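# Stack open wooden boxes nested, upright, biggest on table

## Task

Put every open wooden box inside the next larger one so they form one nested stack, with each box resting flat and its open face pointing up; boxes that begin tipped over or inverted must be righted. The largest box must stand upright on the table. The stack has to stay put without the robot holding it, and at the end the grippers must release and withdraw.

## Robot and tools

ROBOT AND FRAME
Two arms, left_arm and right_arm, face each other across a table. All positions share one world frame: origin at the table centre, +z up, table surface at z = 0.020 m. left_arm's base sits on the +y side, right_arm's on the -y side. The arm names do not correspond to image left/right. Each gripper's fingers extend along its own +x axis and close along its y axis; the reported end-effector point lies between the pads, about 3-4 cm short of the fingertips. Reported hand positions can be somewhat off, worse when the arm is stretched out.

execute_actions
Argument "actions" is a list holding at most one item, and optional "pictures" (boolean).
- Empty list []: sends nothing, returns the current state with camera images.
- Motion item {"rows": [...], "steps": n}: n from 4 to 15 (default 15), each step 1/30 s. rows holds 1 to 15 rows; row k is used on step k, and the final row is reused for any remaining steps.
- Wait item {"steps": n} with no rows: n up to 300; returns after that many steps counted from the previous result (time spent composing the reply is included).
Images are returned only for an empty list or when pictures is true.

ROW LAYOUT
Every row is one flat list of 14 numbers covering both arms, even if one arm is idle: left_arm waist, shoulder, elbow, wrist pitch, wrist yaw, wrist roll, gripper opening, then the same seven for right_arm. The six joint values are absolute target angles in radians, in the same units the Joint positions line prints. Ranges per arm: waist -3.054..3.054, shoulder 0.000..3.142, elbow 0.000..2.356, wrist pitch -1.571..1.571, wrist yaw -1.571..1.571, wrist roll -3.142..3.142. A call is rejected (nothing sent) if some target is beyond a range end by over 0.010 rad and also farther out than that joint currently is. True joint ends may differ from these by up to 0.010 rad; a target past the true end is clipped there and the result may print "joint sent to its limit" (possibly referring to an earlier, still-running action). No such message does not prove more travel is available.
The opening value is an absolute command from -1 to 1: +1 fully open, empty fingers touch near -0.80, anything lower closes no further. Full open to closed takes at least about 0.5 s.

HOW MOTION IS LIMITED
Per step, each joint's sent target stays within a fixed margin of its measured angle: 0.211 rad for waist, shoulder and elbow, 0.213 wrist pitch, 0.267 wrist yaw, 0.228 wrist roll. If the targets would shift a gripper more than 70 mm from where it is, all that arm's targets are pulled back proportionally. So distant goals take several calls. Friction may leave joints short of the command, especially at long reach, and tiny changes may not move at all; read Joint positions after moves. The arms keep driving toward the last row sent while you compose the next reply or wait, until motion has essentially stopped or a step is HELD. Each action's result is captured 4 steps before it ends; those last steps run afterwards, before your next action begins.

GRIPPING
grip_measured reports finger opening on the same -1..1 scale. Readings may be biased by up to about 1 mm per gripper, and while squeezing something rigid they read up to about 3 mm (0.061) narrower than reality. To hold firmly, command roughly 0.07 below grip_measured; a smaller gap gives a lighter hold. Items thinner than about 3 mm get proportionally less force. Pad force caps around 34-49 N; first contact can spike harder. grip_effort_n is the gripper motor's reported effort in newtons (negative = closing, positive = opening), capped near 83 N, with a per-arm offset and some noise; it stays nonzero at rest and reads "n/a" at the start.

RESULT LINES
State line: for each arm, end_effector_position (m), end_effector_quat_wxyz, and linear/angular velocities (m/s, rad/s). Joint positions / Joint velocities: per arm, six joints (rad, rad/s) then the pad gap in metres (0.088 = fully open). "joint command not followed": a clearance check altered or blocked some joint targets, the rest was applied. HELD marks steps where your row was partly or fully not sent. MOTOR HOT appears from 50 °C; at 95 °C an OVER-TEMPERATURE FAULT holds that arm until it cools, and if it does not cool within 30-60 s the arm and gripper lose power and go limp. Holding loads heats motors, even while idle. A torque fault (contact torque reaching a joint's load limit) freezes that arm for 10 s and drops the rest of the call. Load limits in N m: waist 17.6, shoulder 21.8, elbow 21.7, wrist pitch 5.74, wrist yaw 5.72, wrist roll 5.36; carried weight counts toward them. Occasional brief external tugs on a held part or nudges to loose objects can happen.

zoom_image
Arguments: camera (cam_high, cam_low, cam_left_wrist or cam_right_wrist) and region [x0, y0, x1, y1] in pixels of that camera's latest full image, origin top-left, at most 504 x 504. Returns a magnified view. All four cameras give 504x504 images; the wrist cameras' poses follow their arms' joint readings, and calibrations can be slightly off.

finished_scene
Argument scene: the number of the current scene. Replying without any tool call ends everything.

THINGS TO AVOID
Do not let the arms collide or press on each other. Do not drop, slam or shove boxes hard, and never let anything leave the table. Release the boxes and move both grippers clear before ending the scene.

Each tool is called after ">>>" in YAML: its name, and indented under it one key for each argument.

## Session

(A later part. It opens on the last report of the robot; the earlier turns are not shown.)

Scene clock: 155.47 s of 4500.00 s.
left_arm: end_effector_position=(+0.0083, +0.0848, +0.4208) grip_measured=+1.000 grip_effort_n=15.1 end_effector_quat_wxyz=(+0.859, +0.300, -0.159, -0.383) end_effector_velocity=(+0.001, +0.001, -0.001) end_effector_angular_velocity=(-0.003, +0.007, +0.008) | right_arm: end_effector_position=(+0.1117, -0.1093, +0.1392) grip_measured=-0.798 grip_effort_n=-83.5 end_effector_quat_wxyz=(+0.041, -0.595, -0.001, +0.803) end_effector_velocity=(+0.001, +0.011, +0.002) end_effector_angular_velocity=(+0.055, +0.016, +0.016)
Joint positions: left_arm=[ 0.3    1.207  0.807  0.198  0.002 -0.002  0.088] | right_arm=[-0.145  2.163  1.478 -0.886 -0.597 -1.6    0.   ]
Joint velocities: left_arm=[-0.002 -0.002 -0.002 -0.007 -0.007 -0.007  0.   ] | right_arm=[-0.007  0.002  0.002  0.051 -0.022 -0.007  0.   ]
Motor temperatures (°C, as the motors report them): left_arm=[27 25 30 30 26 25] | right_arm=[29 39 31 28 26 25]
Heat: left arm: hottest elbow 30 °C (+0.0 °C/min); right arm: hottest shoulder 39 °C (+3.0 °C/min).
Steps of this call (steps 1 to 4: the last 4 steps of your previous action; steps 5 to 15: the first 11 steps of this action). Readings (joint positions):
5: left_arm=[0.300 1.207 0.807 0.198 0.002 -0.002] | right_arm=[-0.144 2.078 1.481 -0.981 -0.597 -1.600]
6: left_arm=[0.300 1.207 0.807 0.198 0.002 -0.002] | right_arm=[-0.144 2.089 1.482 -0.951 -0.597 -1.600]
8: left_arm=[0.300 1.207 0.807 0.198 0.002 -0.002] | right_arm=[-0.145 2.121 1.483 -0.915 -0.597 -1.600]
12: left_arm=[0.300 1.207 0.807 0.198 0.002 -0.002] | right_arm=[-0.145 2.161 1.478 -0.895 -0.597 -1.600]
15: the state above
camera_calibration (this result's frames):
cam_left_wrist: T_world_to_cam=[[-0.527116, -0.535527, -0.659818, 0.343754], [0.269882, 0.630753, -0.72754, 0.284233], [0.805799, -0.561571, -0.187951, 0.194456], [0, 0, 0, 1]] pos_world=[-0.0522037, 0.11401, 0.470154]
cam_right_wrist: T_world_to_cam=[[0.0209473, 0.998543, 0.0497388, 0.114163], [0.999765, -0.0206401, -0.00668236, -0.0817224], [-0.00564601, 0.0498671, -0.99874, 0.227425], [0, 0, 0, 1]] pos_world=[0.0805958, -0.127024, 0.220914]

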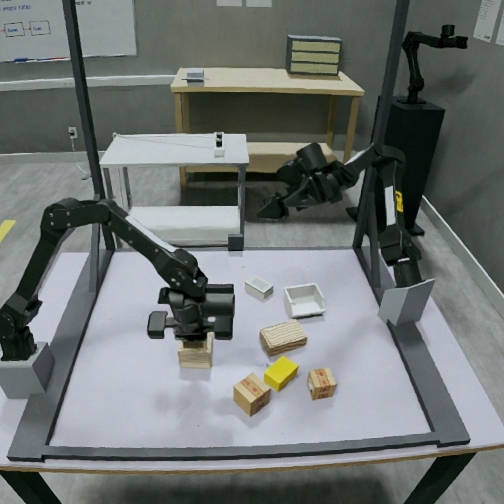

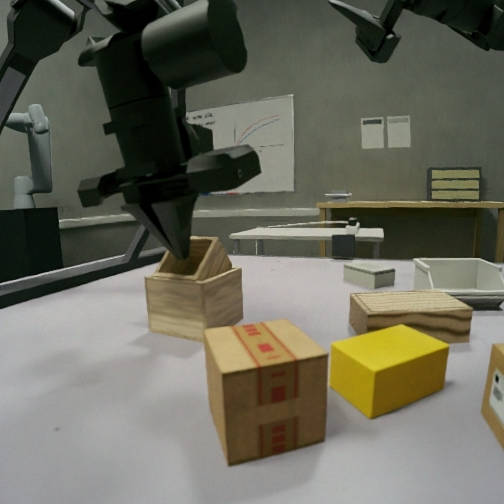

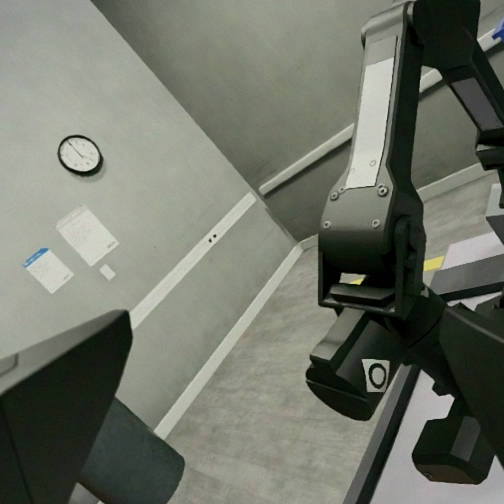

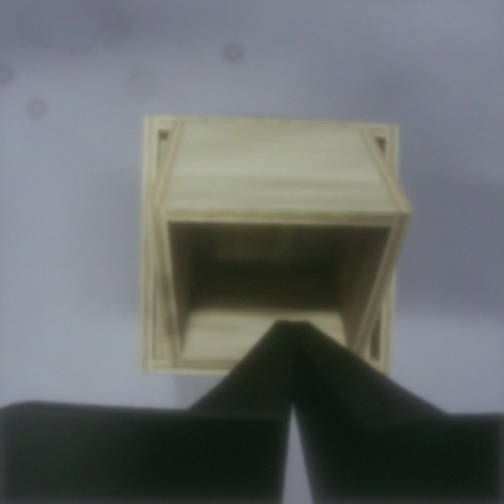

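>>> execute_actions:
  actions:
    - {"rows":[[0.3,1.2,0.8,0.2,0,0,1,-0.145,2.2,1.478,-0.87,-0.597,-1.6,-0.85],[0.3,1.2,0.8,0.2,0,0,1,-0.145,2.2,1.478,-0.87,-0.597,-1.6,-0.85],[0.3,1.2,0.8,0.2,0,0,1,-0.145,2.2,1.478,-0.87,-0.597,-1.6,-0.85],[0.3,1.2,0.8,0.2,0,0,1,-0.145,2.2,1.478,-0.87,-0.597,-1.6,-0.85],[0.3,1.2,0.8,0.2,0,0,1,-0.145,2.2,1.478,-0.87,-0.597,-1.6,-0.85],[0.3,1.2,0.8,0.2,0,0,1,-0.11,2.2,1.478,-0.87,-0.597,-1.6,-0.85],[0.3,1.2,0.8,0.2,0,0,1,-0.09,2.2,1.478,-0.87,-0.597,-1.6,-0.85],[0.3,1.2,0.8,0.2,0,0,1,-0.06,2.2,1.478,-0.87,-0.597,-1.6,-0.85]],"steps":15}
  pictures: true

Scene clock: 156.10 s of 4500.00 s.
left_arm: end_effector_position=(+0.0083, +0.0848, +0.4208) grip_measured=+1.000 grip_effort_n=15.1 end_effector_quat_wxyz=(+0.859, +0.300, -0.159, -0.383) end_effector_velocity=(+0.002, +0.002, -0.007) end_effector_angular_velocity=(+0.015, +0.023, +0.009) | right_arm: end_effector_position=(+0.0930, -0.1116, +0.1245) grip_measured=-0.798 grip_effort_n=-83.5 end_effector_quat_wxyz=(+0.013, -0.595, -0.006, +0.804) end_effector_velocity=(-0.158, -0.030, -0.050) end_effector_angular_velocity=(-0.129, -0.013, +0.404)
Joint positions: left_arm=[ 0.3    1.207  0.807  0.198  0.002 -0.002  0.088] | right_arm=[-0.089  2.185  1.478 -0.873 -0.597 -1.6    0.   ]
Joint velocities: left_arm=[-0.002 -0.002 -0.007 -0.022  0.007 -0.007  0.   ] | right_arm=[ 0.418 -0.002 -0.002 -0.007  0.007 -0.007  0.   ]
Motor temperatures (°C, as the motors report them): left_arm=[27 25 30 30 26 25] | right_arm=[29 39 31 28 26 25]
Heat: left arm: hottest elbow 30 °C (+0.0 °C/min); right arm: hottest shoulder 39 °C (+3.0 °C/min).
Steps of this call (steps 1 to 4: the last 4 steps of your previous action; steps 5 to 8: the robot went on to your last target; steps 9 to 19: the first 11 steps of this action). Readings (joint positions):
9: left_arm=[0.300 1.207 0.807 0.198 0.002 -0.002] | right_arm=[-0.145 2.165 1.478 -0.882 -0.597 -1.600]
10: left_arm=[0.300 1.207 0.807 0.198 0.002 -0.002] | right_arm=[-0.145 2.168 1.478 -0.878 -0.597 -1.600]
12: left_arm=[0.300 1.207 0.807 0.198 0.002 -0.002] | right_arm=[-0.145 2.175 1.478 -0.875 -0.597 -1.600]
16: left_arm=[0.300 1.207 0.807 0.198 0.002 -0.002] | right_arm=[-0.132 2.185 1.478 -0.873 -0.597 -1.600]
19: the state above
camera_calibration (this result's frames):
cam_left_wrist: T_world_to_cam=[[-0.527116, -0.535527, -0.659818, 0.343754], [0.269882, 0.630753, -0.72754, 0.284233], [0.805799, -0.561571, -0.187951, 0.194456], [0, 0, 0, 1]] pos_world=[-0.0522037, 0.11401, 0.470154]
cam_right_wrist: T_world_to_cam=[[-0.029623, 0.999251, 0.0249049, 0.125434], [0.999534, 0.0297978, -0.00667524, -0.0574939], [-0.00741235, 0.0246955, -0.999668, 0.210226], [0, 0, 0, 1]] pos_world=[0.0627411, -0.128818, 0.206648]

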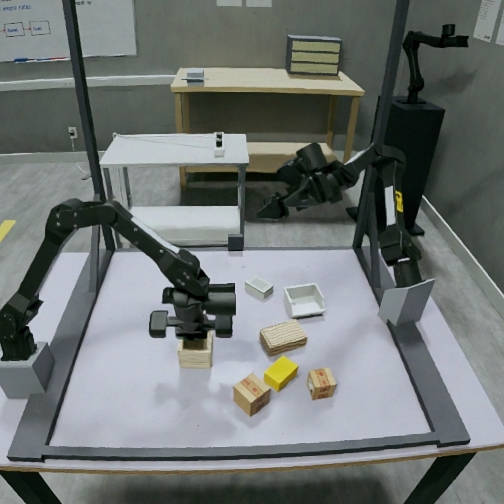

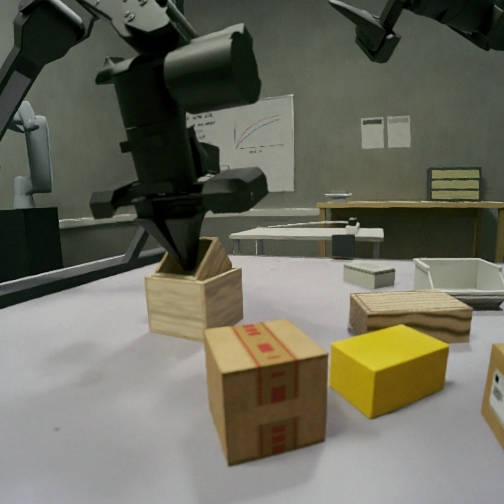

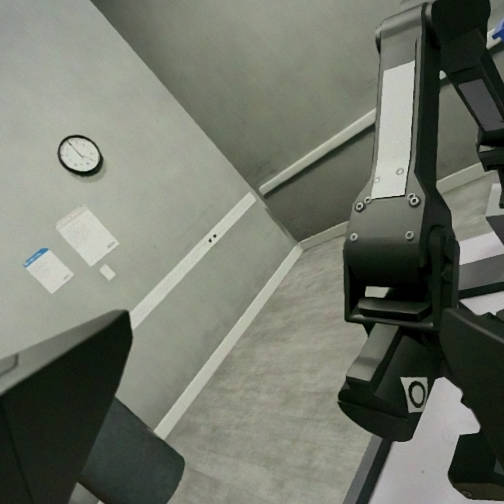

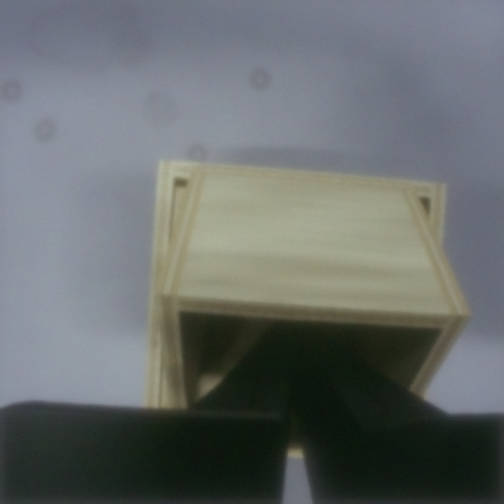

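>>> execute_actions:
  actions:
    - {"rows":[[0.3,1.2,0.8,0.2,0,0,1,-0.03,2.17,1.478,-0.89,-0.597,-1.6,-0.85]],"steps":15}
  pictures: true

Scene clock: 156.60 s of 4500.00 s.
left_arm: end_effector_position=(+0.0083, +0.0848, +0.4208) grip_measured=+1.000 grip_effort_n=15.1 end_effector_quat_wxyz=(+0.859, +0.300, -0.159, -0.383) end_effector_velocity=(+0.001, +0.001, -0.001) end_effector_angular_velocity=(-0.003, +0.007, +0.008) | right_arm: end_effector_position=(+0.0719, -0.1181, +0.1196) grip_measured=-0.798 grip_effort_n=-83.5 end_effector_quat_wxyz=(-0.014, -0.595, -0.011, +0.804) end_effector_velocity=(-0.004, -0.001, +0.007) end_effector_angular_velocity=(+0.010, +0.022, +0.007)
Joint positions: left_arm=[ 0.3    1.207  0.807  0.198  0.002 -0.002  0.088] | right_arm=[-0.034  2.181  1.478 -0.886 -0.597 -1.6    0.   ]
Joint velocities: left_arm=[-0.002 -0.002 -0.002 -0.007 -0.007 -0.007  0.   ] | right_arm=[-0.002 -0.017 -0.002 -0.007 -0.022 -0.007  0.   ]
Motor temperatures (°C, as the motors report them): left_arm=[27 25 30 30 26 25] | right_arm=[29 39 31 28 26 25]
Heat: left arm: hottest elbow 30 °C (+0.0 °C/min); right arm: hottest shoulder 39 °C (+3.0 °C/min).
Steps of this call (steps 1 to 4: the last 4 steps of your previous action; steps 5 to 15: the first 11 steps of this action). Readings (joint positions):
5: left_arm=[0.300 1.207 0.807 0.198 0.002 -0.002] | right_arm=[-0.059 2.185 1.478 -0.873 -0.597 -1.600]
6: left_arm=[0.300 1.207 0.807 0.198 0.002 -0.002] | right_arm=[-0.058 2.185 1.478 -0.874 -0.597 -1.600]
8: left_arm=[0.300 1.207 0.807 0.198 0.002 -0.002] | right_arm=[-0.050 2.185 1.478 -0.881 -0.597 -1.600]
12: left_arm=[0.300 1.207 0.807 0.198 0.002 -0.002] | right_arm=[-0.037 2.183 1.478 -0.885 -0.597 -1.600]
15: the state above
camera_calibration (this result's frames):
cam_left_wrist: T_world_to_cam=[[-0.527116, -0.535527, -0.659818, 0.343754], [0.269882, 0.630753, -0.72754, 0.284233], [0.805799, -0.561571, -0.187951, 0.194456], [0, 0, 0, 1]] pos_world=[-0.0522037, 0.11401, 0.470154]
cam_right_wrist: T_world_to_cam=[[-0.0788242, 0.996888, -0.000346989, 0.13772], [0.996861, 0.0788194, -0.00747347, -0.0301537], [-0.00742287, -0.00093499, -0.999972, 0.202287], [0, 0, 0, 1]] pos_world=[0.0424163, -0.134726, 0.202104]

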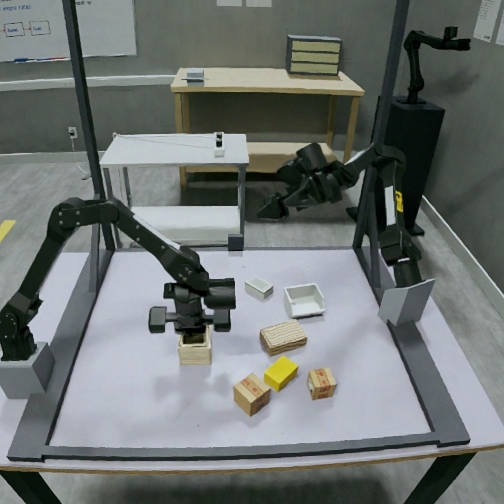

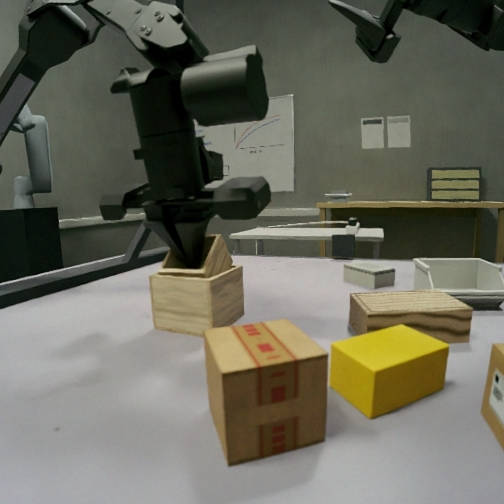

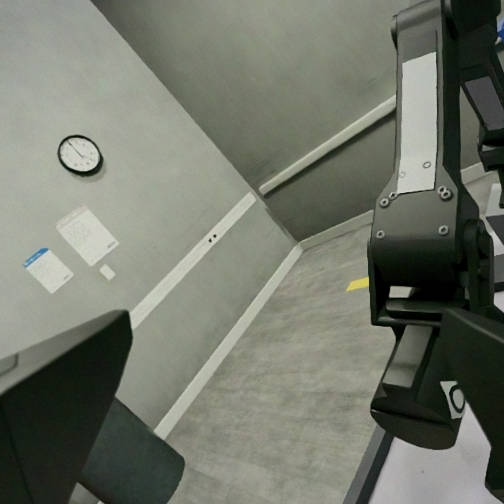

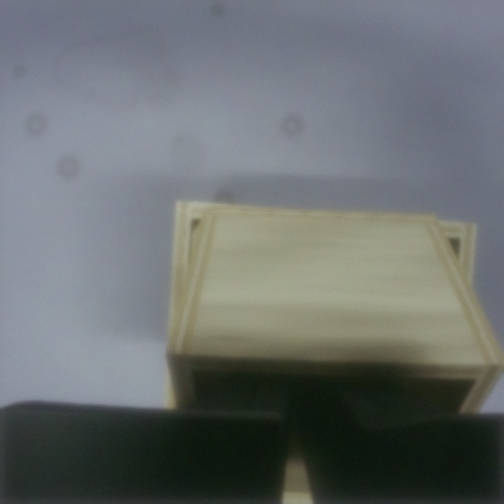

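>>> execute_actions:
  actions:
    - {"rows":[[0.3,1.2,0.8,0.2,0,0,1,-0.11,2.181,1.478,-0.886,-0.597,-1.6,-0.85],[0.3,1.2,0.8,0.2,0,0,1,-0.11,2.181,1.478,-0.886,-0.597,-1.6,-0.85],[0.3,1.2,0.8,0.2,0,0,1,-0.11,2.181,1.478,-0.886,-0.597,-1.6,-0.85],[0.3,1.2,0.8,0.2,0,0,1,-0.11,2.181,1.478,-0.886,-0.597,-1.6,-0.85],[0.3,1.2,0.8,0.2,0,0,1,-0.11,2.181,1.478,-0.886,-0.597,-1.6,-0.85],[0.3,1.2,0.8,0.2,0,0,1,-0.11,2.181,1.478,-0.886,-0.597,-1.6,-0.85],[0.3,1.2,0.8,0.2,0,0,1,-0.11,2.06,1.478,-0.98,-0.597,-1.6,-0.85]],"steps":15}

>>> execute_actions:
  actions:
    - {"rows":[[0.3,1.2,0.8,0.2,0,0,1,-0.10,1.94,1.29,-0.9,-0.597,-1.6,-0.3]],"steps":15}
  pictures: true

Scene clock: 157.47 s of 4500.00 s.
left_arm: end_effector_position=(+0.0083, +0.0848, +0.4208) grip_measured=+1.000 grip_effort_n=15.1 end_effector_quat_wxyz=(+0.859, +0.300, -0.159, -0.383) end_effector_velocity=(+0.002, +0.002, -0.004) end_effector_angular_velocity=(+0.010, +0.019, +0.010) | right_arm: end_effector_position=(+0.0928, -0.1198, +0.1554) grip_measured=-0.798 grip_effort_n=-83.5 end_effector_quat_wxyz=(+0.025, -0.595, -0.003, +0.803) end_effector_velocity=(-0.068, +0.009, +0.209) end_effector_angular_velocity=(+0.422, -0.023, +0.144)
Joint positions: left_arm=[ 0.3    1.207  0.807  0.198  0.002 -0.002  0.088] | right_arm=[-0.113  2.105  1.476 -0.951 -0.596 -1.6    0.   ]
Joint velocities: left_arm=[ 0.002 -0.002 -0.002 -0.022  0.007 -0.007  0.   ] | right_arm=[ 0.007 -0.574  0.037 -0.168 -0.007 -0.007  0.   ]
Motor temperatures (°C, as the motors report them): left_arm=[27 25 30 30 26 25] | right_arm=[29 39 31 28 26 25]
Heat: left arm: hottest elbow 30 °C (+0.0 °C/min); right arm: hottest shoulder 39 °C (+3.0 °C/min).
Steps of this call (steps 1 to 4: the last 4 steps of your previous action; steps 5 to 15: the robot went on to your last target; steps 16 to 26: the first 11 steps of this action). Readings (joint positions):
16: left_arm=[0.300 1.207 0.807 0.198 0.002 -0.002] | right_arm=[-0.036 2.181 1.478 -0.887 -0.597 -1.600]
17: left_arm=[0.300 1.207 0.807 0.198 0.002 -0.002] | right_arm=[-0.044 2.181 1.478 -0.887 -0.597 -1.600]
19: left_arm=[0.300 1.207 0.807 0.198 0.002 -0.002] | right_arm=[-0.071 2.181 1.478 -0.887 -0.597 -1.600]
23: left_arm=[0.300 1.207 0.807 0.198 0.002 -0.002] | right_arm=[-0.111 2.161 1.477 -0.919 -0.596 -1.600]
26: the state above

Scene clock: 157.97 s of 4500.00 s.
left_arm: end_effector_position=(+0.0083, +0.0848, +0.4208) grip_measured=+1.000 grip_effort_n=15.1 end_effector_quat_wxyz=(+0.859, +0.300, -0.159, -0.383) end_effector_velocity=(+0.002, +0.003, -0.004) end_effector_angular_velocity=(+0.005, +0.015, +0.018) | right_arm: end_effector_position=(+0.0833, -0.1520, +0.1670) grip_measured=-0.328 grip_effort_n=18.4 end_effector_quat_wxyz=(+0.025, -0.595, -0.019, +0.803) end_effector_velocity=(-0.003, -0.016, +0.001) end_effector_angular_velocity=(-0.001, +0.006, +0.022)
Joint positions: left_arm=[ 0.3    1.207  0.807  0.198  0.002 -0.002  0.088] | right_arm=[-0.103  1.953  1.31  -0.906 -0.596 -1.6    0.023]
Joint velocities: left_arm=[-0.002 -0.002 -0.002 -0.022 -0.007 -0.007  0.   ] | right_arm=[ 0.002 -0.051 -0.066  0.007 -0.007 -0.022  0.01 ]
Motor temperatures (°C, as the motors report them): left_arm=[27 25 30 30 26 25] | right_arm=[29 39 31 28 26 25]
Heat: left arm: hottest elbow 30 °C (+0.0 °C/min); right arm: hottest shoulder 39 °C (+3.0 °C/min).
Steps of this call (steps 1 to 4: the last 4 steps of your previous action; steps 5 to 15: the first 11 steps of this action). Readings (joint positions):
5: left_arm=[0.300 1.207 0.807 0.198 0.002 -0.002] | right_arm=[-0.112 2.053 1.464 -0.955 -0.596 -1.600]
6: left_arm=[0.300 1.207 0.807 0.198 0.002 -0.002] | right_arm=[-0.111 2.033 1.427 -0.935 -0.596 -1.600]
8: left_arm=[0.300 1.207 0.807 0.198 0.002 -0.002] | right_arm=[-0.109 1.993 1.364 -0.935 -0.596 -1.600]
12: left_arm=[0.300 1.207 0.807 0.198 0.002 -0.002] | right_arm=[-0.103 1.961 1.320 -0.911 -0.596 -1.600]
15: the state above
camera_calibration (this result's frames):
cam_left_wrist: T_world_to_cam=[[-0.527116, -0.535527, -0.659818, 0.343754], [0.269882, 0.630753, -0.72754, 0.284233], [0.805799, -0.561571, -0.187951, 0.194456], [0, 0, 0, 1]] pos_world=[-0.0522037, 0.11401, 0.470154]
cam_right_wrist: T_world_to_cam=[[-0.0254453, 0.997946, 0.0587903, 0.158278], [0.999664, 0.0256975, -0.00353782, -0.047499], [-0.00504131, 0.0586805, -0.998264, 0.258288], [0, 0, 0, 1]] pos_world=[0.0528125, -0.171889, 0.248366]

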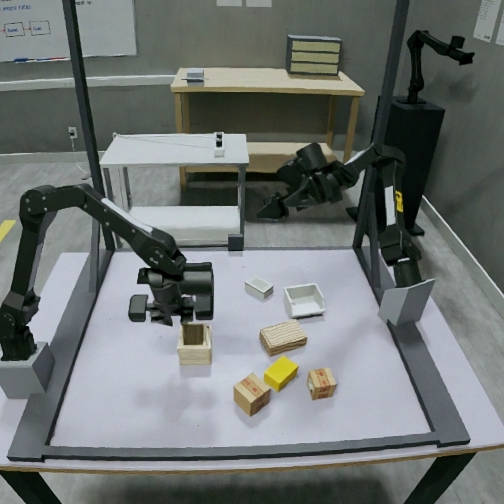

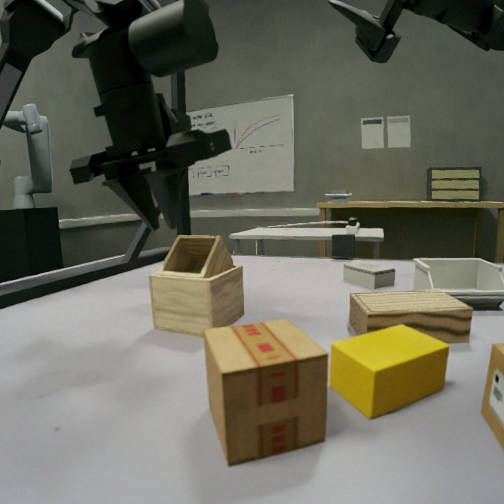

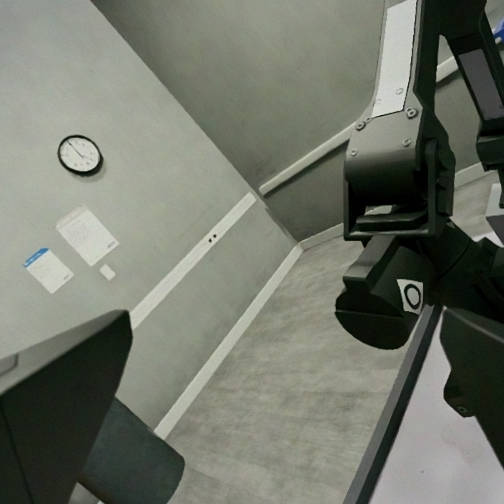

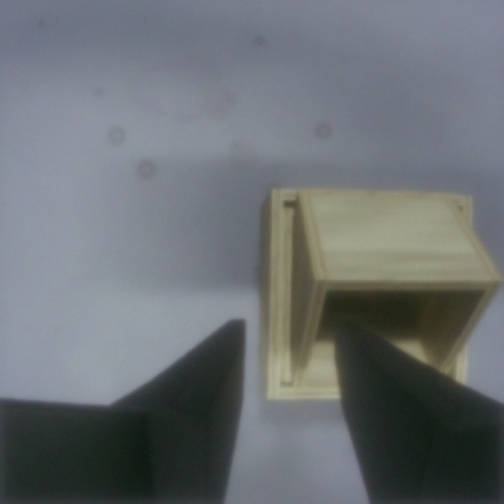

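>>> execute_actions:
  actions:
    - {"rows":[[0.3,1.2,0.8,0.2,0,0,1,-0.075,1.97,1.37,-0.95,-0.597,-1.6,-0.3],[0.3,1.2,0.8,0.2,0,0,1,-0.075,1.97,1.37,-0.95,-0.597,-1.6,-0.3],[0.3,1.2,0.8,0.2,0,0,1,-0.075,1.97,1.37,-0.95,-0.597,-1.6,-0.3],[0.3,1.2,0.8,0.2,0,0,1,-0.075,1.97,1.37,-0.95,-0.597,-1.6,-0.3],[0.3,1.2,0.8,0.2,0,0,1,-0.08,2.10,1.355,-0.90,-0.597,-1.6,-0.3],[0.3,1.2,0.8,0.2,0,0,1,-0.08,2.10,1.355,-0.90,-0.597,-1.6,-0.3],[0.3,1.2,0.8,0.2,0,0,1,-0.08,2.10,1.355,-0.90,-0.597,-1.6,-0.3],[0.3,1.2,0.8,0.2,0,0,1,-0.08,2.10,1.355,-0.84,-0.597,-1.6,-0.3]],"steps":15}
  pictures: true

Scene clock: 158.67 s of 4500.00 s.
left_arm: end_effector_position=(+0.0083, +0.0848, +0.4208) grip_measured=+1.000 grip_effort_n=15.1 end_effector_quat_wxyz=(+0.859, +0.300, -0.159, -0.383) end_effector_velocity=(+0.000, +0.002, +0.001) end_effector_angular_velocity=(-0.018, +0.014, +0.008) | right_arm: end_effector_position=(+0.0854, -0.1393, +0.1346) grip_measured=-0.303 grip_effort_n=17.9 end_effector_quat_wxyz=(+0.008, -0.594, -0.003, +0.804) end_effector_velocity=(+0.029, +0.016, -0.091) end_effector_angular_velocity=(-0.078, +0.010, -0.033)
Joint positions: left_arm=[ 0.3    1.207  0.807  0.198  0.002 -0.002  0.088] | right_arm=[-0.081  2.078  1.358 -0.868 -0.599 -1.6    0.024]
Joint velocities: left_arm=[ 0.002 -0.007 -0.002 -0.007 -0.007 -0.022  0.   ] | right_arm=[-0.002  0.271 -0.007  0.198 -0.007  0.007 -0.   ]
Motor temperatures (°C, as the motors report them): left_arm=[27 25 30 30 26 25] | right_arm=[29 39 31 28 26 25]
Heat: left arm: hottest elbow 30 °C (+0.0 °C/min); right arm: hottest shoulder 39 °C (+3.0 °C/min).
Steps of this call (steps 1 to 4: the last 4 steps of your previous action; steps 5 to 10: the robot went on to your last target; steps 11 to 21: the first 11 steps of this action). Readings (joint positions):
11: left_arm=[0.300 1.207 0.807 0.198 0.002 -0.002] | right_arm=[-0.102 1.949 1.306 -0.907 -0.596 -1.600]
12: left_arm=[0.300 1.207 0.807 0.198 0.002 -0.002] | right_arm=[-0.099 1.951 1.315 -0.919 -0.596 -1.600]
14: left_arm=[0.300 1.207 0.807 0.198 0.002 -0.002] | right_arm=[-0.089 1.952 1.333 -0.931 -0.596 -1.600]
18: left_arm=[0.300 1.207 0.807 0.198 0.002 -0.002] | right_arm=[-0.081 2.027 1.361 -0.902 -0.599 -1.600]
21: the state above
camera_calibration (this result's frames):
cam_left_wrist: T_world_to_cam=[[-0.527116, -0.535527, -0.659818, 0.343754], [0.269882, 0.630753, -0.72754, 0.284233], [0.805799, -0.561571, -0.187951, 0.194456], [0, 0, 0, 1]] pos_world=[-0.0522037, 0.11401, 0.470154]
cam_right_wrist: T_world_to_cam=[[-0.0342953, 0.999308, 0.0144224, 0.154453], [0.999365, 0.0344296, -0.00917559, -0.0479915], [-0.0096658, 0.0140986, -0.999854, 0.219681], [0, 0, 0, 1]] pos_world=[0.0553814, -0.155791, 0.216981]

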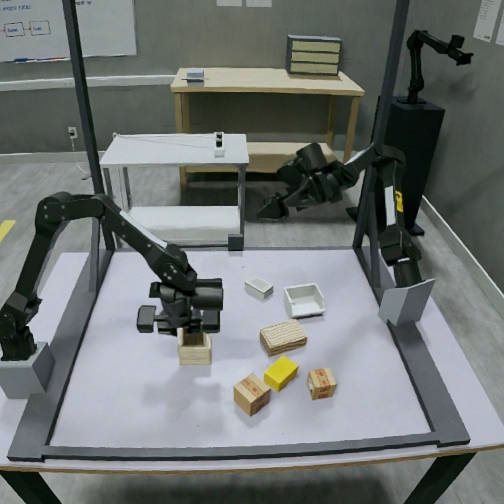

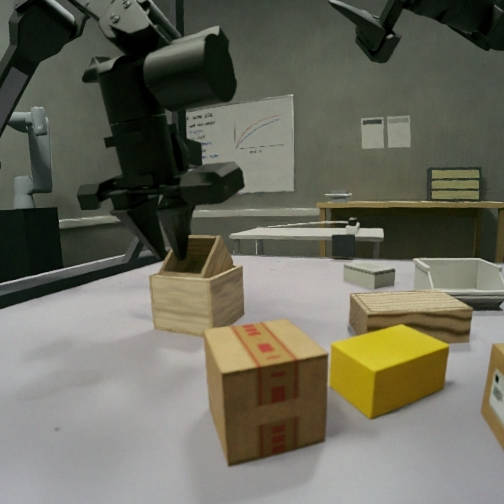

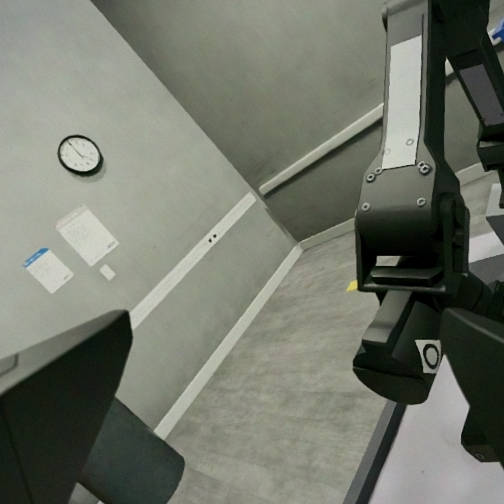

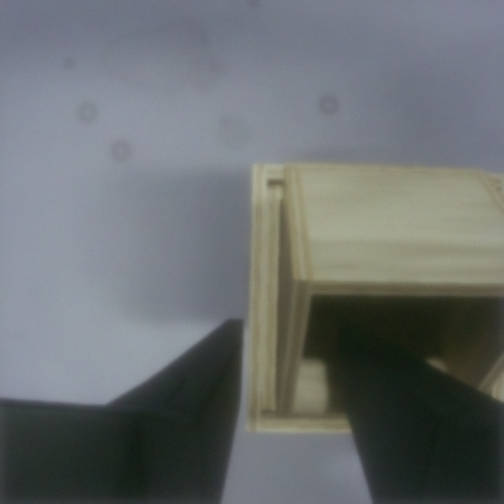

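>>> execute_actions:
  actions:
    - {"rows":[[0.3,1.2,0.8,0.2,0,0,1,-0.07,2.085,1.355,-0.865,-0.597,-1.6,-0.85]],"steps":15}

>>> execute_actions:
  actions:
    - {"rows":[[0.3,1.2,0.8,0.2,0,0,1,-0.07,1.95,1.355,-0.95,-0.597,-1.6,-0.85]],"steps":15}
  pictures: true

Scene clock: 159.20 s of 4500.00 s.
left_arm: end_effector_position=(+0.0083, +0.0848, +0.4208) grip_measured=+1.000 grip_effort_n=15.1 end_effector_quat_wxyz=(+0.859, +0.300, -0.159, -0.383) end_effector_velocity=(+0.002, +0.002, -0.003) end_effector_angular_velocity=(+0.009, -0.001, +0.012) | right_arm: end_effector_position=(+0.0842, -0.1387, +0.1313) grip_measured=-0.763 grip_effort_n=-83.5 end_effector_quat_wxyz=(+0.006, -0.594, -0.004, +0.804) end_effector_velocity=(+0.001, -0.003, -0.002) end_effector_angular_velocity=(-0.019, -0.007, -0.022)
Joint positions: left_arm=[ 0.3    1.207  0.807  0.198  0.002 -0.002  0.088] | right_arm=[-0.076  2.086  1.358 -0.86  -0.599 -1.6    0.002]
Joint velocities: left_arm=[-0.002 -0.002 -0.007 -0.007 -0.007  0.007  0.   ] | right_arm=[ 0.002  0.002 -0.002 -0.007  0.007  0.022 -0.   ]
Motor temperatures (°C, as the motors report them): left_arm=[27 25 30 30 26 25] | right_arm=[29 39 31 28 26 25]
Heat: left arm: hottest elbow 30 °C (+0.0 °C/min); right arm: hottest shoulder 39 °C (+3.0 °C/min).
Steps of this call (steps 1 to 4: the last 4 steps of your previous action; step 5: the robot went on to your last target; steps 6 to 16: the first 11 steps of this action). Readings (joint positions):
6: left_arm=[0.300 1.207 0.807 0.198 0.002 -0.002] | right_arm=[-0.081 2.086 1.358 -0.847 -0.599 -1.600]
7: left_arm=[0.300 1.207 0.807 0.198 0.002 -0.002] | right_arm=[-0.080 2.086 1.358 -0.850 -0.599 -1.600]
9: left_arm=[0.300 1.207 0.807 0.198 0.002 -0.002] | right_arm=[-0.078 2.086 1.358 -0.857 -0.599 -1.600]
13: left_arm=[0.300 1.207 0.807 0.198 0.002 -0.002] | right_arm=[-0.076 2.086 1.358 -0.860 -0.599 -1.600]
16: the state above

Scene clock: 159.70 s of 4500.00 s.
left_arm: end_effector_position=(+0.0083, +0.0848, +0.4208) grip_measured=+1.000 grip_effort_n=15.1 end_effector_quat_wxyz=(+0.859, +0.300, -0.159, -0.383) end_effector_velocity=(-0.002, +0.000, -0.002) end_effector_angular_velocity=(+0.002, +0.010, -0.006) | right_arm: end_effector_position=(+0.0702, -0.1484, +0.1734) grip_measured=-0.763 grip_effort_n=-83.5 end_effector_quat_wxyz=(+0.012, -0.595, -0.026, +0.803) end_effector_velocity=(+0.000, -0.014, -0.003) end_effector_angular_velocity=(-0.071, -0.005, -0.026)
Joint positions: left_arm=[ 0.3    1.207  0.807  0.198  0.002 -0.002  0.088] | right_arm=[-0.073  1.956  1.357 -0.944 -0.596 -1.6    0.002]
Joint velocities: left_arm=[-0.002 -0.007 -0.002 -0.007  0.007 -0.007  0.   ] | right_arm=[ 0.002  0.002 -0.002 -0.066  0.007  0.007 -0.   ]
Motor temperatures (°C, as the motors report them): left_arm=[27 25 30 30 26 25] | right_arm=[29 39 31 28 26 25]
Heat: left arm: hottest elbow 30 °C (+0.0 °C/min); right arm: hottest shoulder 39 °C (+3.0 °C/min).
Steps of this call (steps 1 to 4: the last 4 steps of your previous action; steps 5 to 15: the first 11 steps of this action). Readings (joint positions):
5: left_arm=[0.300 1.207 0.807 0.198 0.002 -0.002] | right_arm=[-0.076 2.076 1.358 -0.867 -0.599 -1.600]
6: left_arm=[0.300 1.207 0.807 0.198 0.002 -0.002] | right_arm=[-0.076 2.062 1.357 -0.892 -0.596 -1.600]
8: left_arm=[0.300 1.207 0.807 0.198 0.002 -0.002] | right_arm=[-0.074 2.019 1.354 -0.926 -0.596 -1.600]
12: left_arm=[0.300 1.207 0.807 0.198 0.002 -0.002] | right_arm=[-0.073 1.959 1.357 -0.938 -0.596 -1.600]
15: the state above
camera_calibration (this result's frames):
cam_left_wrist: T_world_to_cam=[[-0.527116, -0.535527, -0.659818, 0.343754], [0.269882, 0.630753, -0.72754, 0.284233], [0.805799, -0.561571, -0.187951, 0.194456], [0, 0, 0, 1]] pos_world=[-0.0522037, 0.11401, 0.470154]
cam_right_wrist: T_world_to_cam=[[-0.0557656, 0.996931, 0.0549468, 0.156632], [0.998425, 0.0560173, -0.00304929, -0.0299356], [-0.0061179, 0.0546903, -0.998485, 0.264005], [0, 0, 0, 1]] pos_world=[0.0402383, -0.168913, 0.254907]

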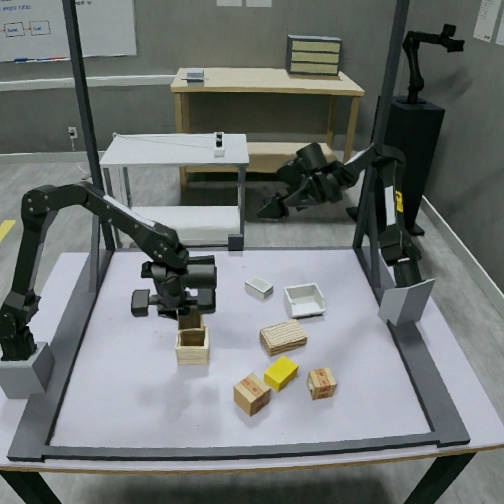

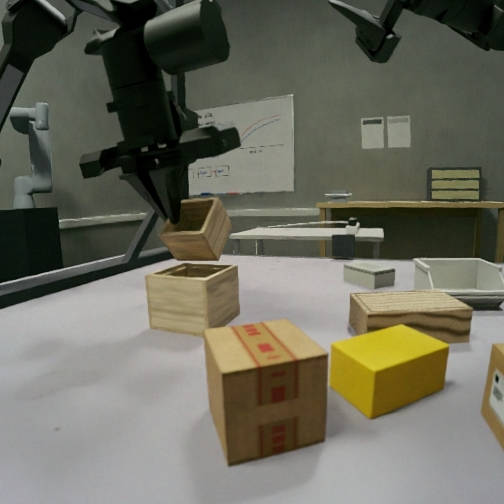

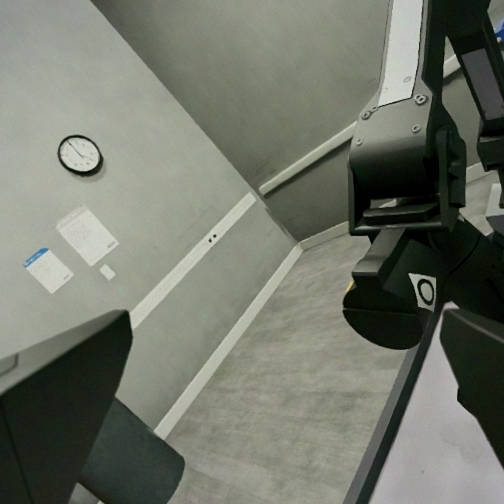

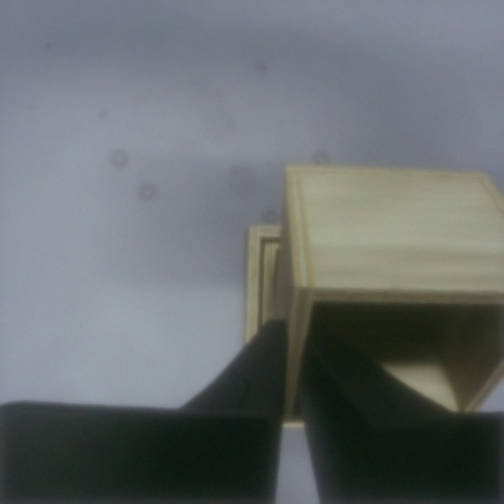

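>>> execute_actions:
  actions:
    - {"rows":[[0.3,1.2,0.8,0.2,0,0,1,0.05,1.9,1.42,-1.05,-0.2,-1.5,-0.85]],"steps":15}

>>> execute_actions:
  actions:
    - {"rows":[[0.3,1.2,0.8,0.2,0,0,1,0.22,2.033,1.56,-1.152,0.353,-1.385,-0.85]],"steps":15}
  pictures: true

Scene clock: 160.57 s of 4500.00 s.
left_arm: end_effector_position=(+0.0083, +0.0848, +0.4208) grip_measured=+1.000 grip_effort_n=15.1 end_effector_quat_wxyz=(+0.859, +0.300, -0.159, -0.383) end_effector_velocity=(+0.001, -0.000, -0.004) end_effector_angular_velocity=(+0.007, +0.015, +0.000) | right_arm: end_effector_position=(+0.0757, -0.1581, +0.1823) grip_measured=-0.763 grip_effort_n=-83.5 end_effector_quat_wxyz=(-0.005, -0.732, -0.020, +0.681) end_effector_velocity=(+0.029, -0.006, +0.002) end_effector_angular_velocity=(-0.013, -0.185, -0.053)
Joint positions: left_arm=[ 0.3    1.207  0.807  0.198  0.002 -0.002  0.088] | right_arm=[ 0.047  1.907  1.41  -1.043 -0.227 -1.507  0.002]
Joint velocities: left_arm=[-0.002  0.002 -0.002 -0.007  0.007 -0.007  0.   ] | right_arm=[-0.002 -0.002 -0.002 -0.037  0.183  0.037 -0.   ]
Motor temperatures (°C, as the motors report them): left_arm=[27 25 30 30 26 25] | right_arm=[29 39 31 28 26 25]
Heat: left arm: hottest elbow 30 °C (+0.0 °C/min); right arm: hottest shoulder 39 °C (+3.0 °C/min).
Steps of this call (steps 1 to 4: the last 4 steps of your previous action; steps 5 to 15: the robot went on to your last target; steps 16 to 26: the first 11 steps of this action). Readings (joint positions):
16: left_arm=[0.300 1.207 0.807 0.198 0.002 -0.002] | right_arm=[-0.067 1.953 1.361 -0.959 -0.566 -1.587]
17: left_arm=[0.300 1.207 0.807 0.198 0.002 -0.002] | right_arm=[-0.050 1.949 1.370 -0.985 -0.491 -1.564]
19: left_arm=[0.300 1.207 0.807 0.198 0.002 -0.002] | right_arm=[-0.002 1.933 1.383 -1.016 -0.378 -1.537]
23: left_arm=[0.300 1.207 0.807 0.198 0.002 -0.002] | right_arm=[0.046 1.911 1.407 -1.037 -0.261 -1.513]
26: the state above

Scene clock: 161.07 s of 4500.00 s.
left_arm: end_effector_position=(+0.0083, +0.0848, +0.4208) grip_measured=+1.000 grip_effort_n=14.7 end_effector_quat_wxyz=(+0.859, +0.300, -0.159, -0.383) end_effector_velocity=(+0.002, +0.001, -0.003) end_effector_angular_velocity=(-0.010, +0.021, +0.011) | right_arm: end_effector_position=(+0.0891, -0.1434, +0.1844) grip_measured=-0.763 grip_effort_n=-83.5 end_effector_quat_wxyz=(+0.026, +0.885, +0.039, -0.464) end_effector_velocity=(+0.058, +0.026, +0.046) end_effector_angular_velocity=(+0.144, -0.384, -0.035)
Joint positions: left_arm=[ 0.3    1.207  0.807  0.198  0.002 -0.002  0.088] | right_arm=[ 0.218  2.016  1.542 -1.145  0.3   -1.392  0.002]
Joint velocities: left_arm=[-0.002  0.002 -0.002 -0.007 -0.007 -0.022  0.   ] | right_arm=[-0.042  0.017  0.061 -0.037  0.403  0.051 -0.   ]
Motor temperatures (°C, as the motors report them): left_arm=[27 25 30 30 26 25] | right_arm=[29 39 31 28 26 25]
Heat: left arm: hottest elbow 30 °C (+0.0 °C/min); right arm: hottest shoulder 39 °C (+3.0 °C/min).
Steps of this call (steps 1 to 4: the last 4 steps of your previous action; steps 5 to 15: the first 11 steps of this action). Readings (joint positions):
5: left_arm=[0.300 1.207 0.807 0.198 0.002 -0.002] | right_arm=[0.055 1.917 1.424 -1.066 -0.176 -1.486]
6: left_arm=[0.300 1.207 0.807 0.198 0.002 -0.002] | right_arm=[0.080 1.937 1.456 -1.096 -0.100 -1.460]
8: left_arm=[0.300 1.207 0.807 0.198 0.002 -0.002] | right_arm=[0.145 1.976 1.505 -1.105 0.016 -1.427]
12: left_arm=[0.300 1.207 0.807 0.198 0.002 -0.002] | right_arm=[0.218 2.009 1.534 -1.139 0.228 -1.400]
15: the state above
camera_calibration (this result's frames):
cam_left_wrist: T_world_to_cam=[[-0.527116, -0.535527, -0.659818, 0.343754], [0.269882, 0.630753, -0.72754, 0.284233], [0.805799, -0.561571, -0.187951, 0.194456], [0, 0, 0, 1]] pos_world=[-0.0522037, 0.11401, 0.470154]
cam_right_wrist: T_world_to_cam=[[-0.119075, 0.991921, -0.0437491, 0.175235], [0.619137, 0.108627, 0.777734, -0.151688], [0.776203, 0.0655221, -0.62707, 0.138139], [0, 0, 0, 1]] pos_world=[0.00755804, -0.166393, 0.212262]

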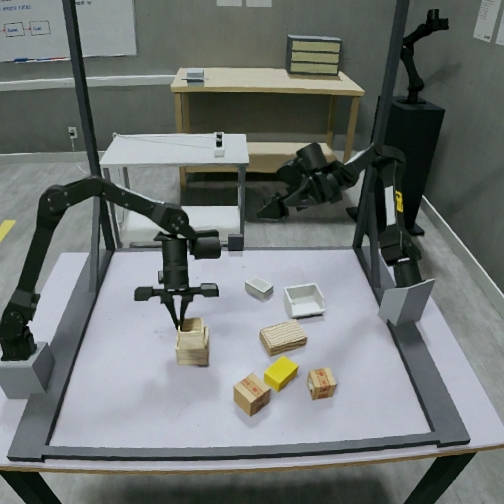

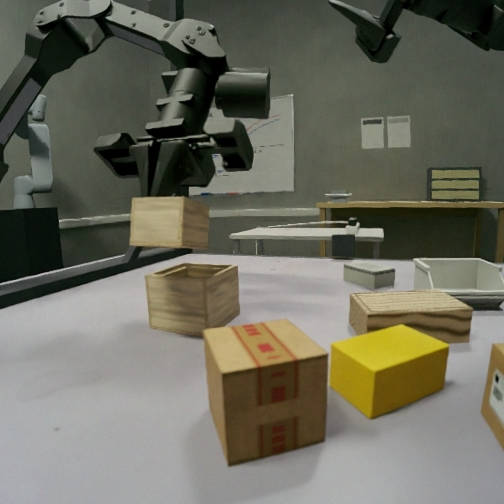

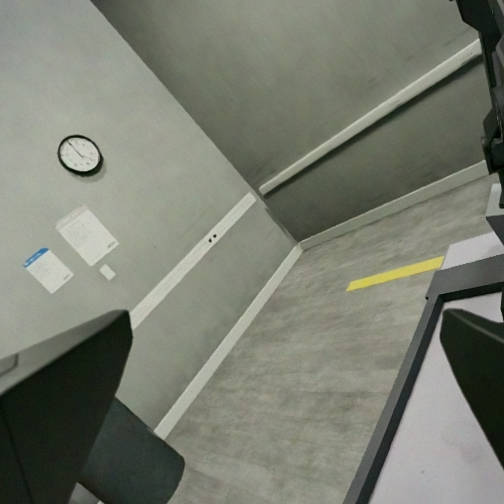

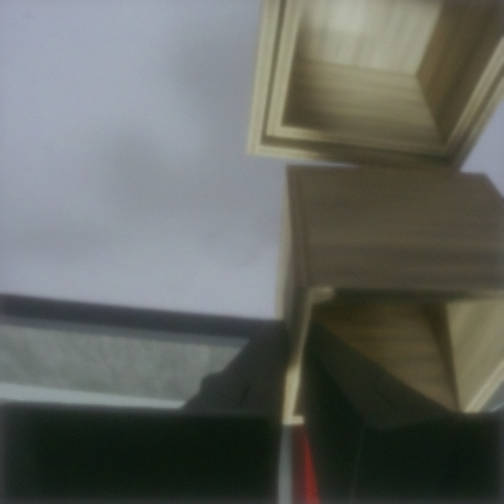

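>>> execute_actions:
  actions:
    - {"steps":8}
  pictures: true

>>> zoom_image:
  camera: "cam_low"
  region: [90,150,290,350]

>>> zoom_image:
  camera: "cam_high"
  region: [130,290,250,390]

Scene clock: 161.37 s of 4500.00 s.
left_arm: end_effector_position=(+0.0083, +0.0848, +0.4208) grip_measured=+1.000 grip_effort_n=15.1 end_effector_quat_wxyz=(+0.859, +0.300, -0.159, -0.383) end_effector_velocity=(+0.002, +0.001, -0.003) end_effector_angular_velocity=(-0.000, +0.010, +0.011) | right_arm: end_effector_position=(+0.0942, -0.1409, +0.1889) grip_measured=-0.763 grip_effort_n=-83.5 end_effector_quat_wxyz=(+0.021, +0.894, +0.042, -0.445) end_effector_velocity=(+0.003, +0.000, -0.002) end_effector_angular_velocity=(+0.002, -0.023, -0.003)
Joint positions: left_arm=[ 0.3    1.207  0.807  0.198  0.002 -0.002  0.088] | right_arm=[ 0.217  2.019  1.549 -1.149  0.344 -1.387  0.002]
Joint velocities: left_arm=[-0.002  0.002 -0.002 -0.007 -0.007 -0.007  0.   ] | right_arm=[ 0.002  0.007 -0.007  0.007  0.022  0.007 -0.   ]
Motor temperatures (°C, as the motors report them): left_arm=[27 25 30 30 26 25] | right_arm=[29 39 31 28 26 25]
Heat: left arm: hottest elbow 30 °C (+0.0 °C/min); right arm: hottest shoulder 39 °C (+3.0 °C/min).
Kept back: nothing.
Steps of this call (steps 1 to 4: the last 4 steps of your previous action; steps 5 to 9: the robot went on to your last target). Readings (joint positions):
1: left_arm=[0.300 1.207 0.807 0.198 0.002 -0.002] | right_arm=[0.217 2.017 1.544 -1.146 0.312 -1.391]
2: left_arm=[0.300 1.207 0.807 0.198 0.002 -0.002] | right_arm=[0.217 2.017 1.546 -1.147 0.322 -1.390]
4: left_arm=[0.300 1.207 0.807 0.198 0.002 -0.002] | right_arm=[0.217 2.017 1.548 -1.148 0.333 -1.389]
8: left_arm=[0.300 1.207 0.807 0.198 0.002 -0.002] | right_arm=[0.217 2.019 1.549 -1.149 0.343 -1.388]
9: the state above
camera_calibration (this result's frames):
cam_left_wrist: T_world_to_cam=[[-0.527116, -0.535527, -0.659818, 0.343754], [0.269882, 0.630753, -0.72754, 0.284233], [0.805799, -0.561571, -0.187951, 0.194456], [0, 0, 0, 1]] pos_world=[-0.0522037, 0.11401, 0.470154]
cam_right_wrist: T_world_to_cam=[[-0.116998, 0.992495, -0.0355781, 0.1719], [0.5858, 0.0978957, 0.804521, -0.162113], [0.801966, 0.0732859, -0.592857, 0.129073], [0, 0, 0, 1]] pos_world=[0.0115657, -0.164199, 0.213061]

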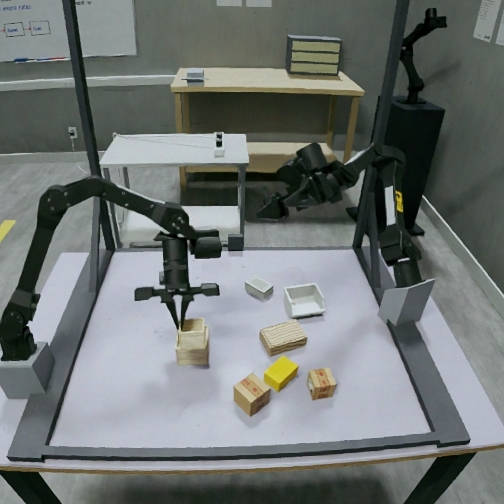

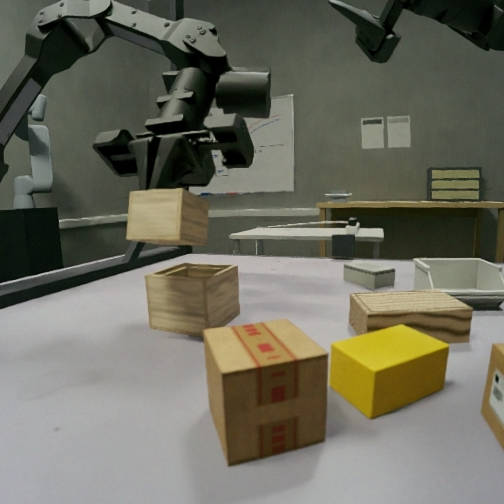

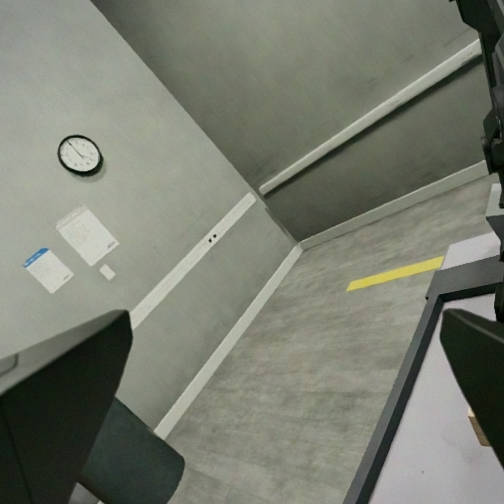

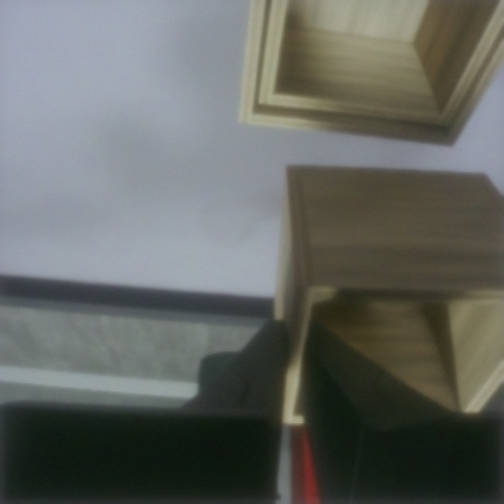

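Region (90, 150, 290, 350) of cam_low's 504x504 image, scaled by 2.520, with more detail than that image has.

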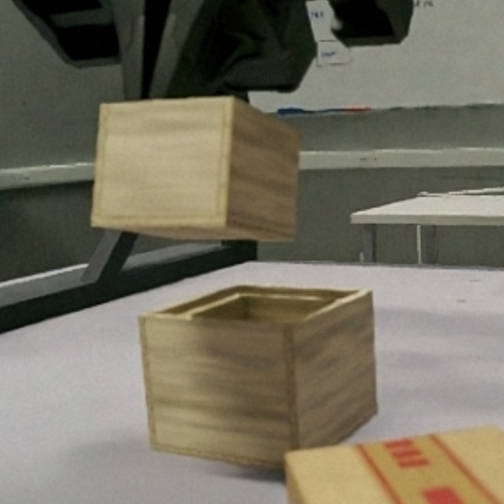

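Region (130, 290, 250, 390) of cam_high's 504x504 image, scaled by 4.200, with more detail than that image has.

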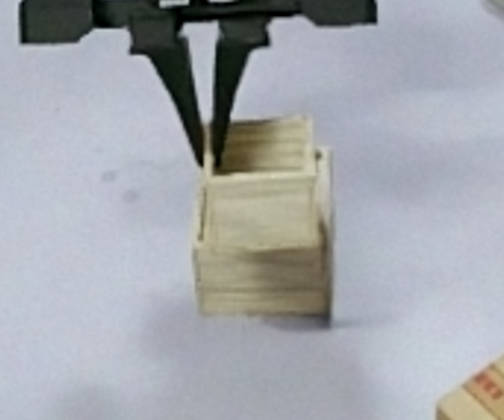

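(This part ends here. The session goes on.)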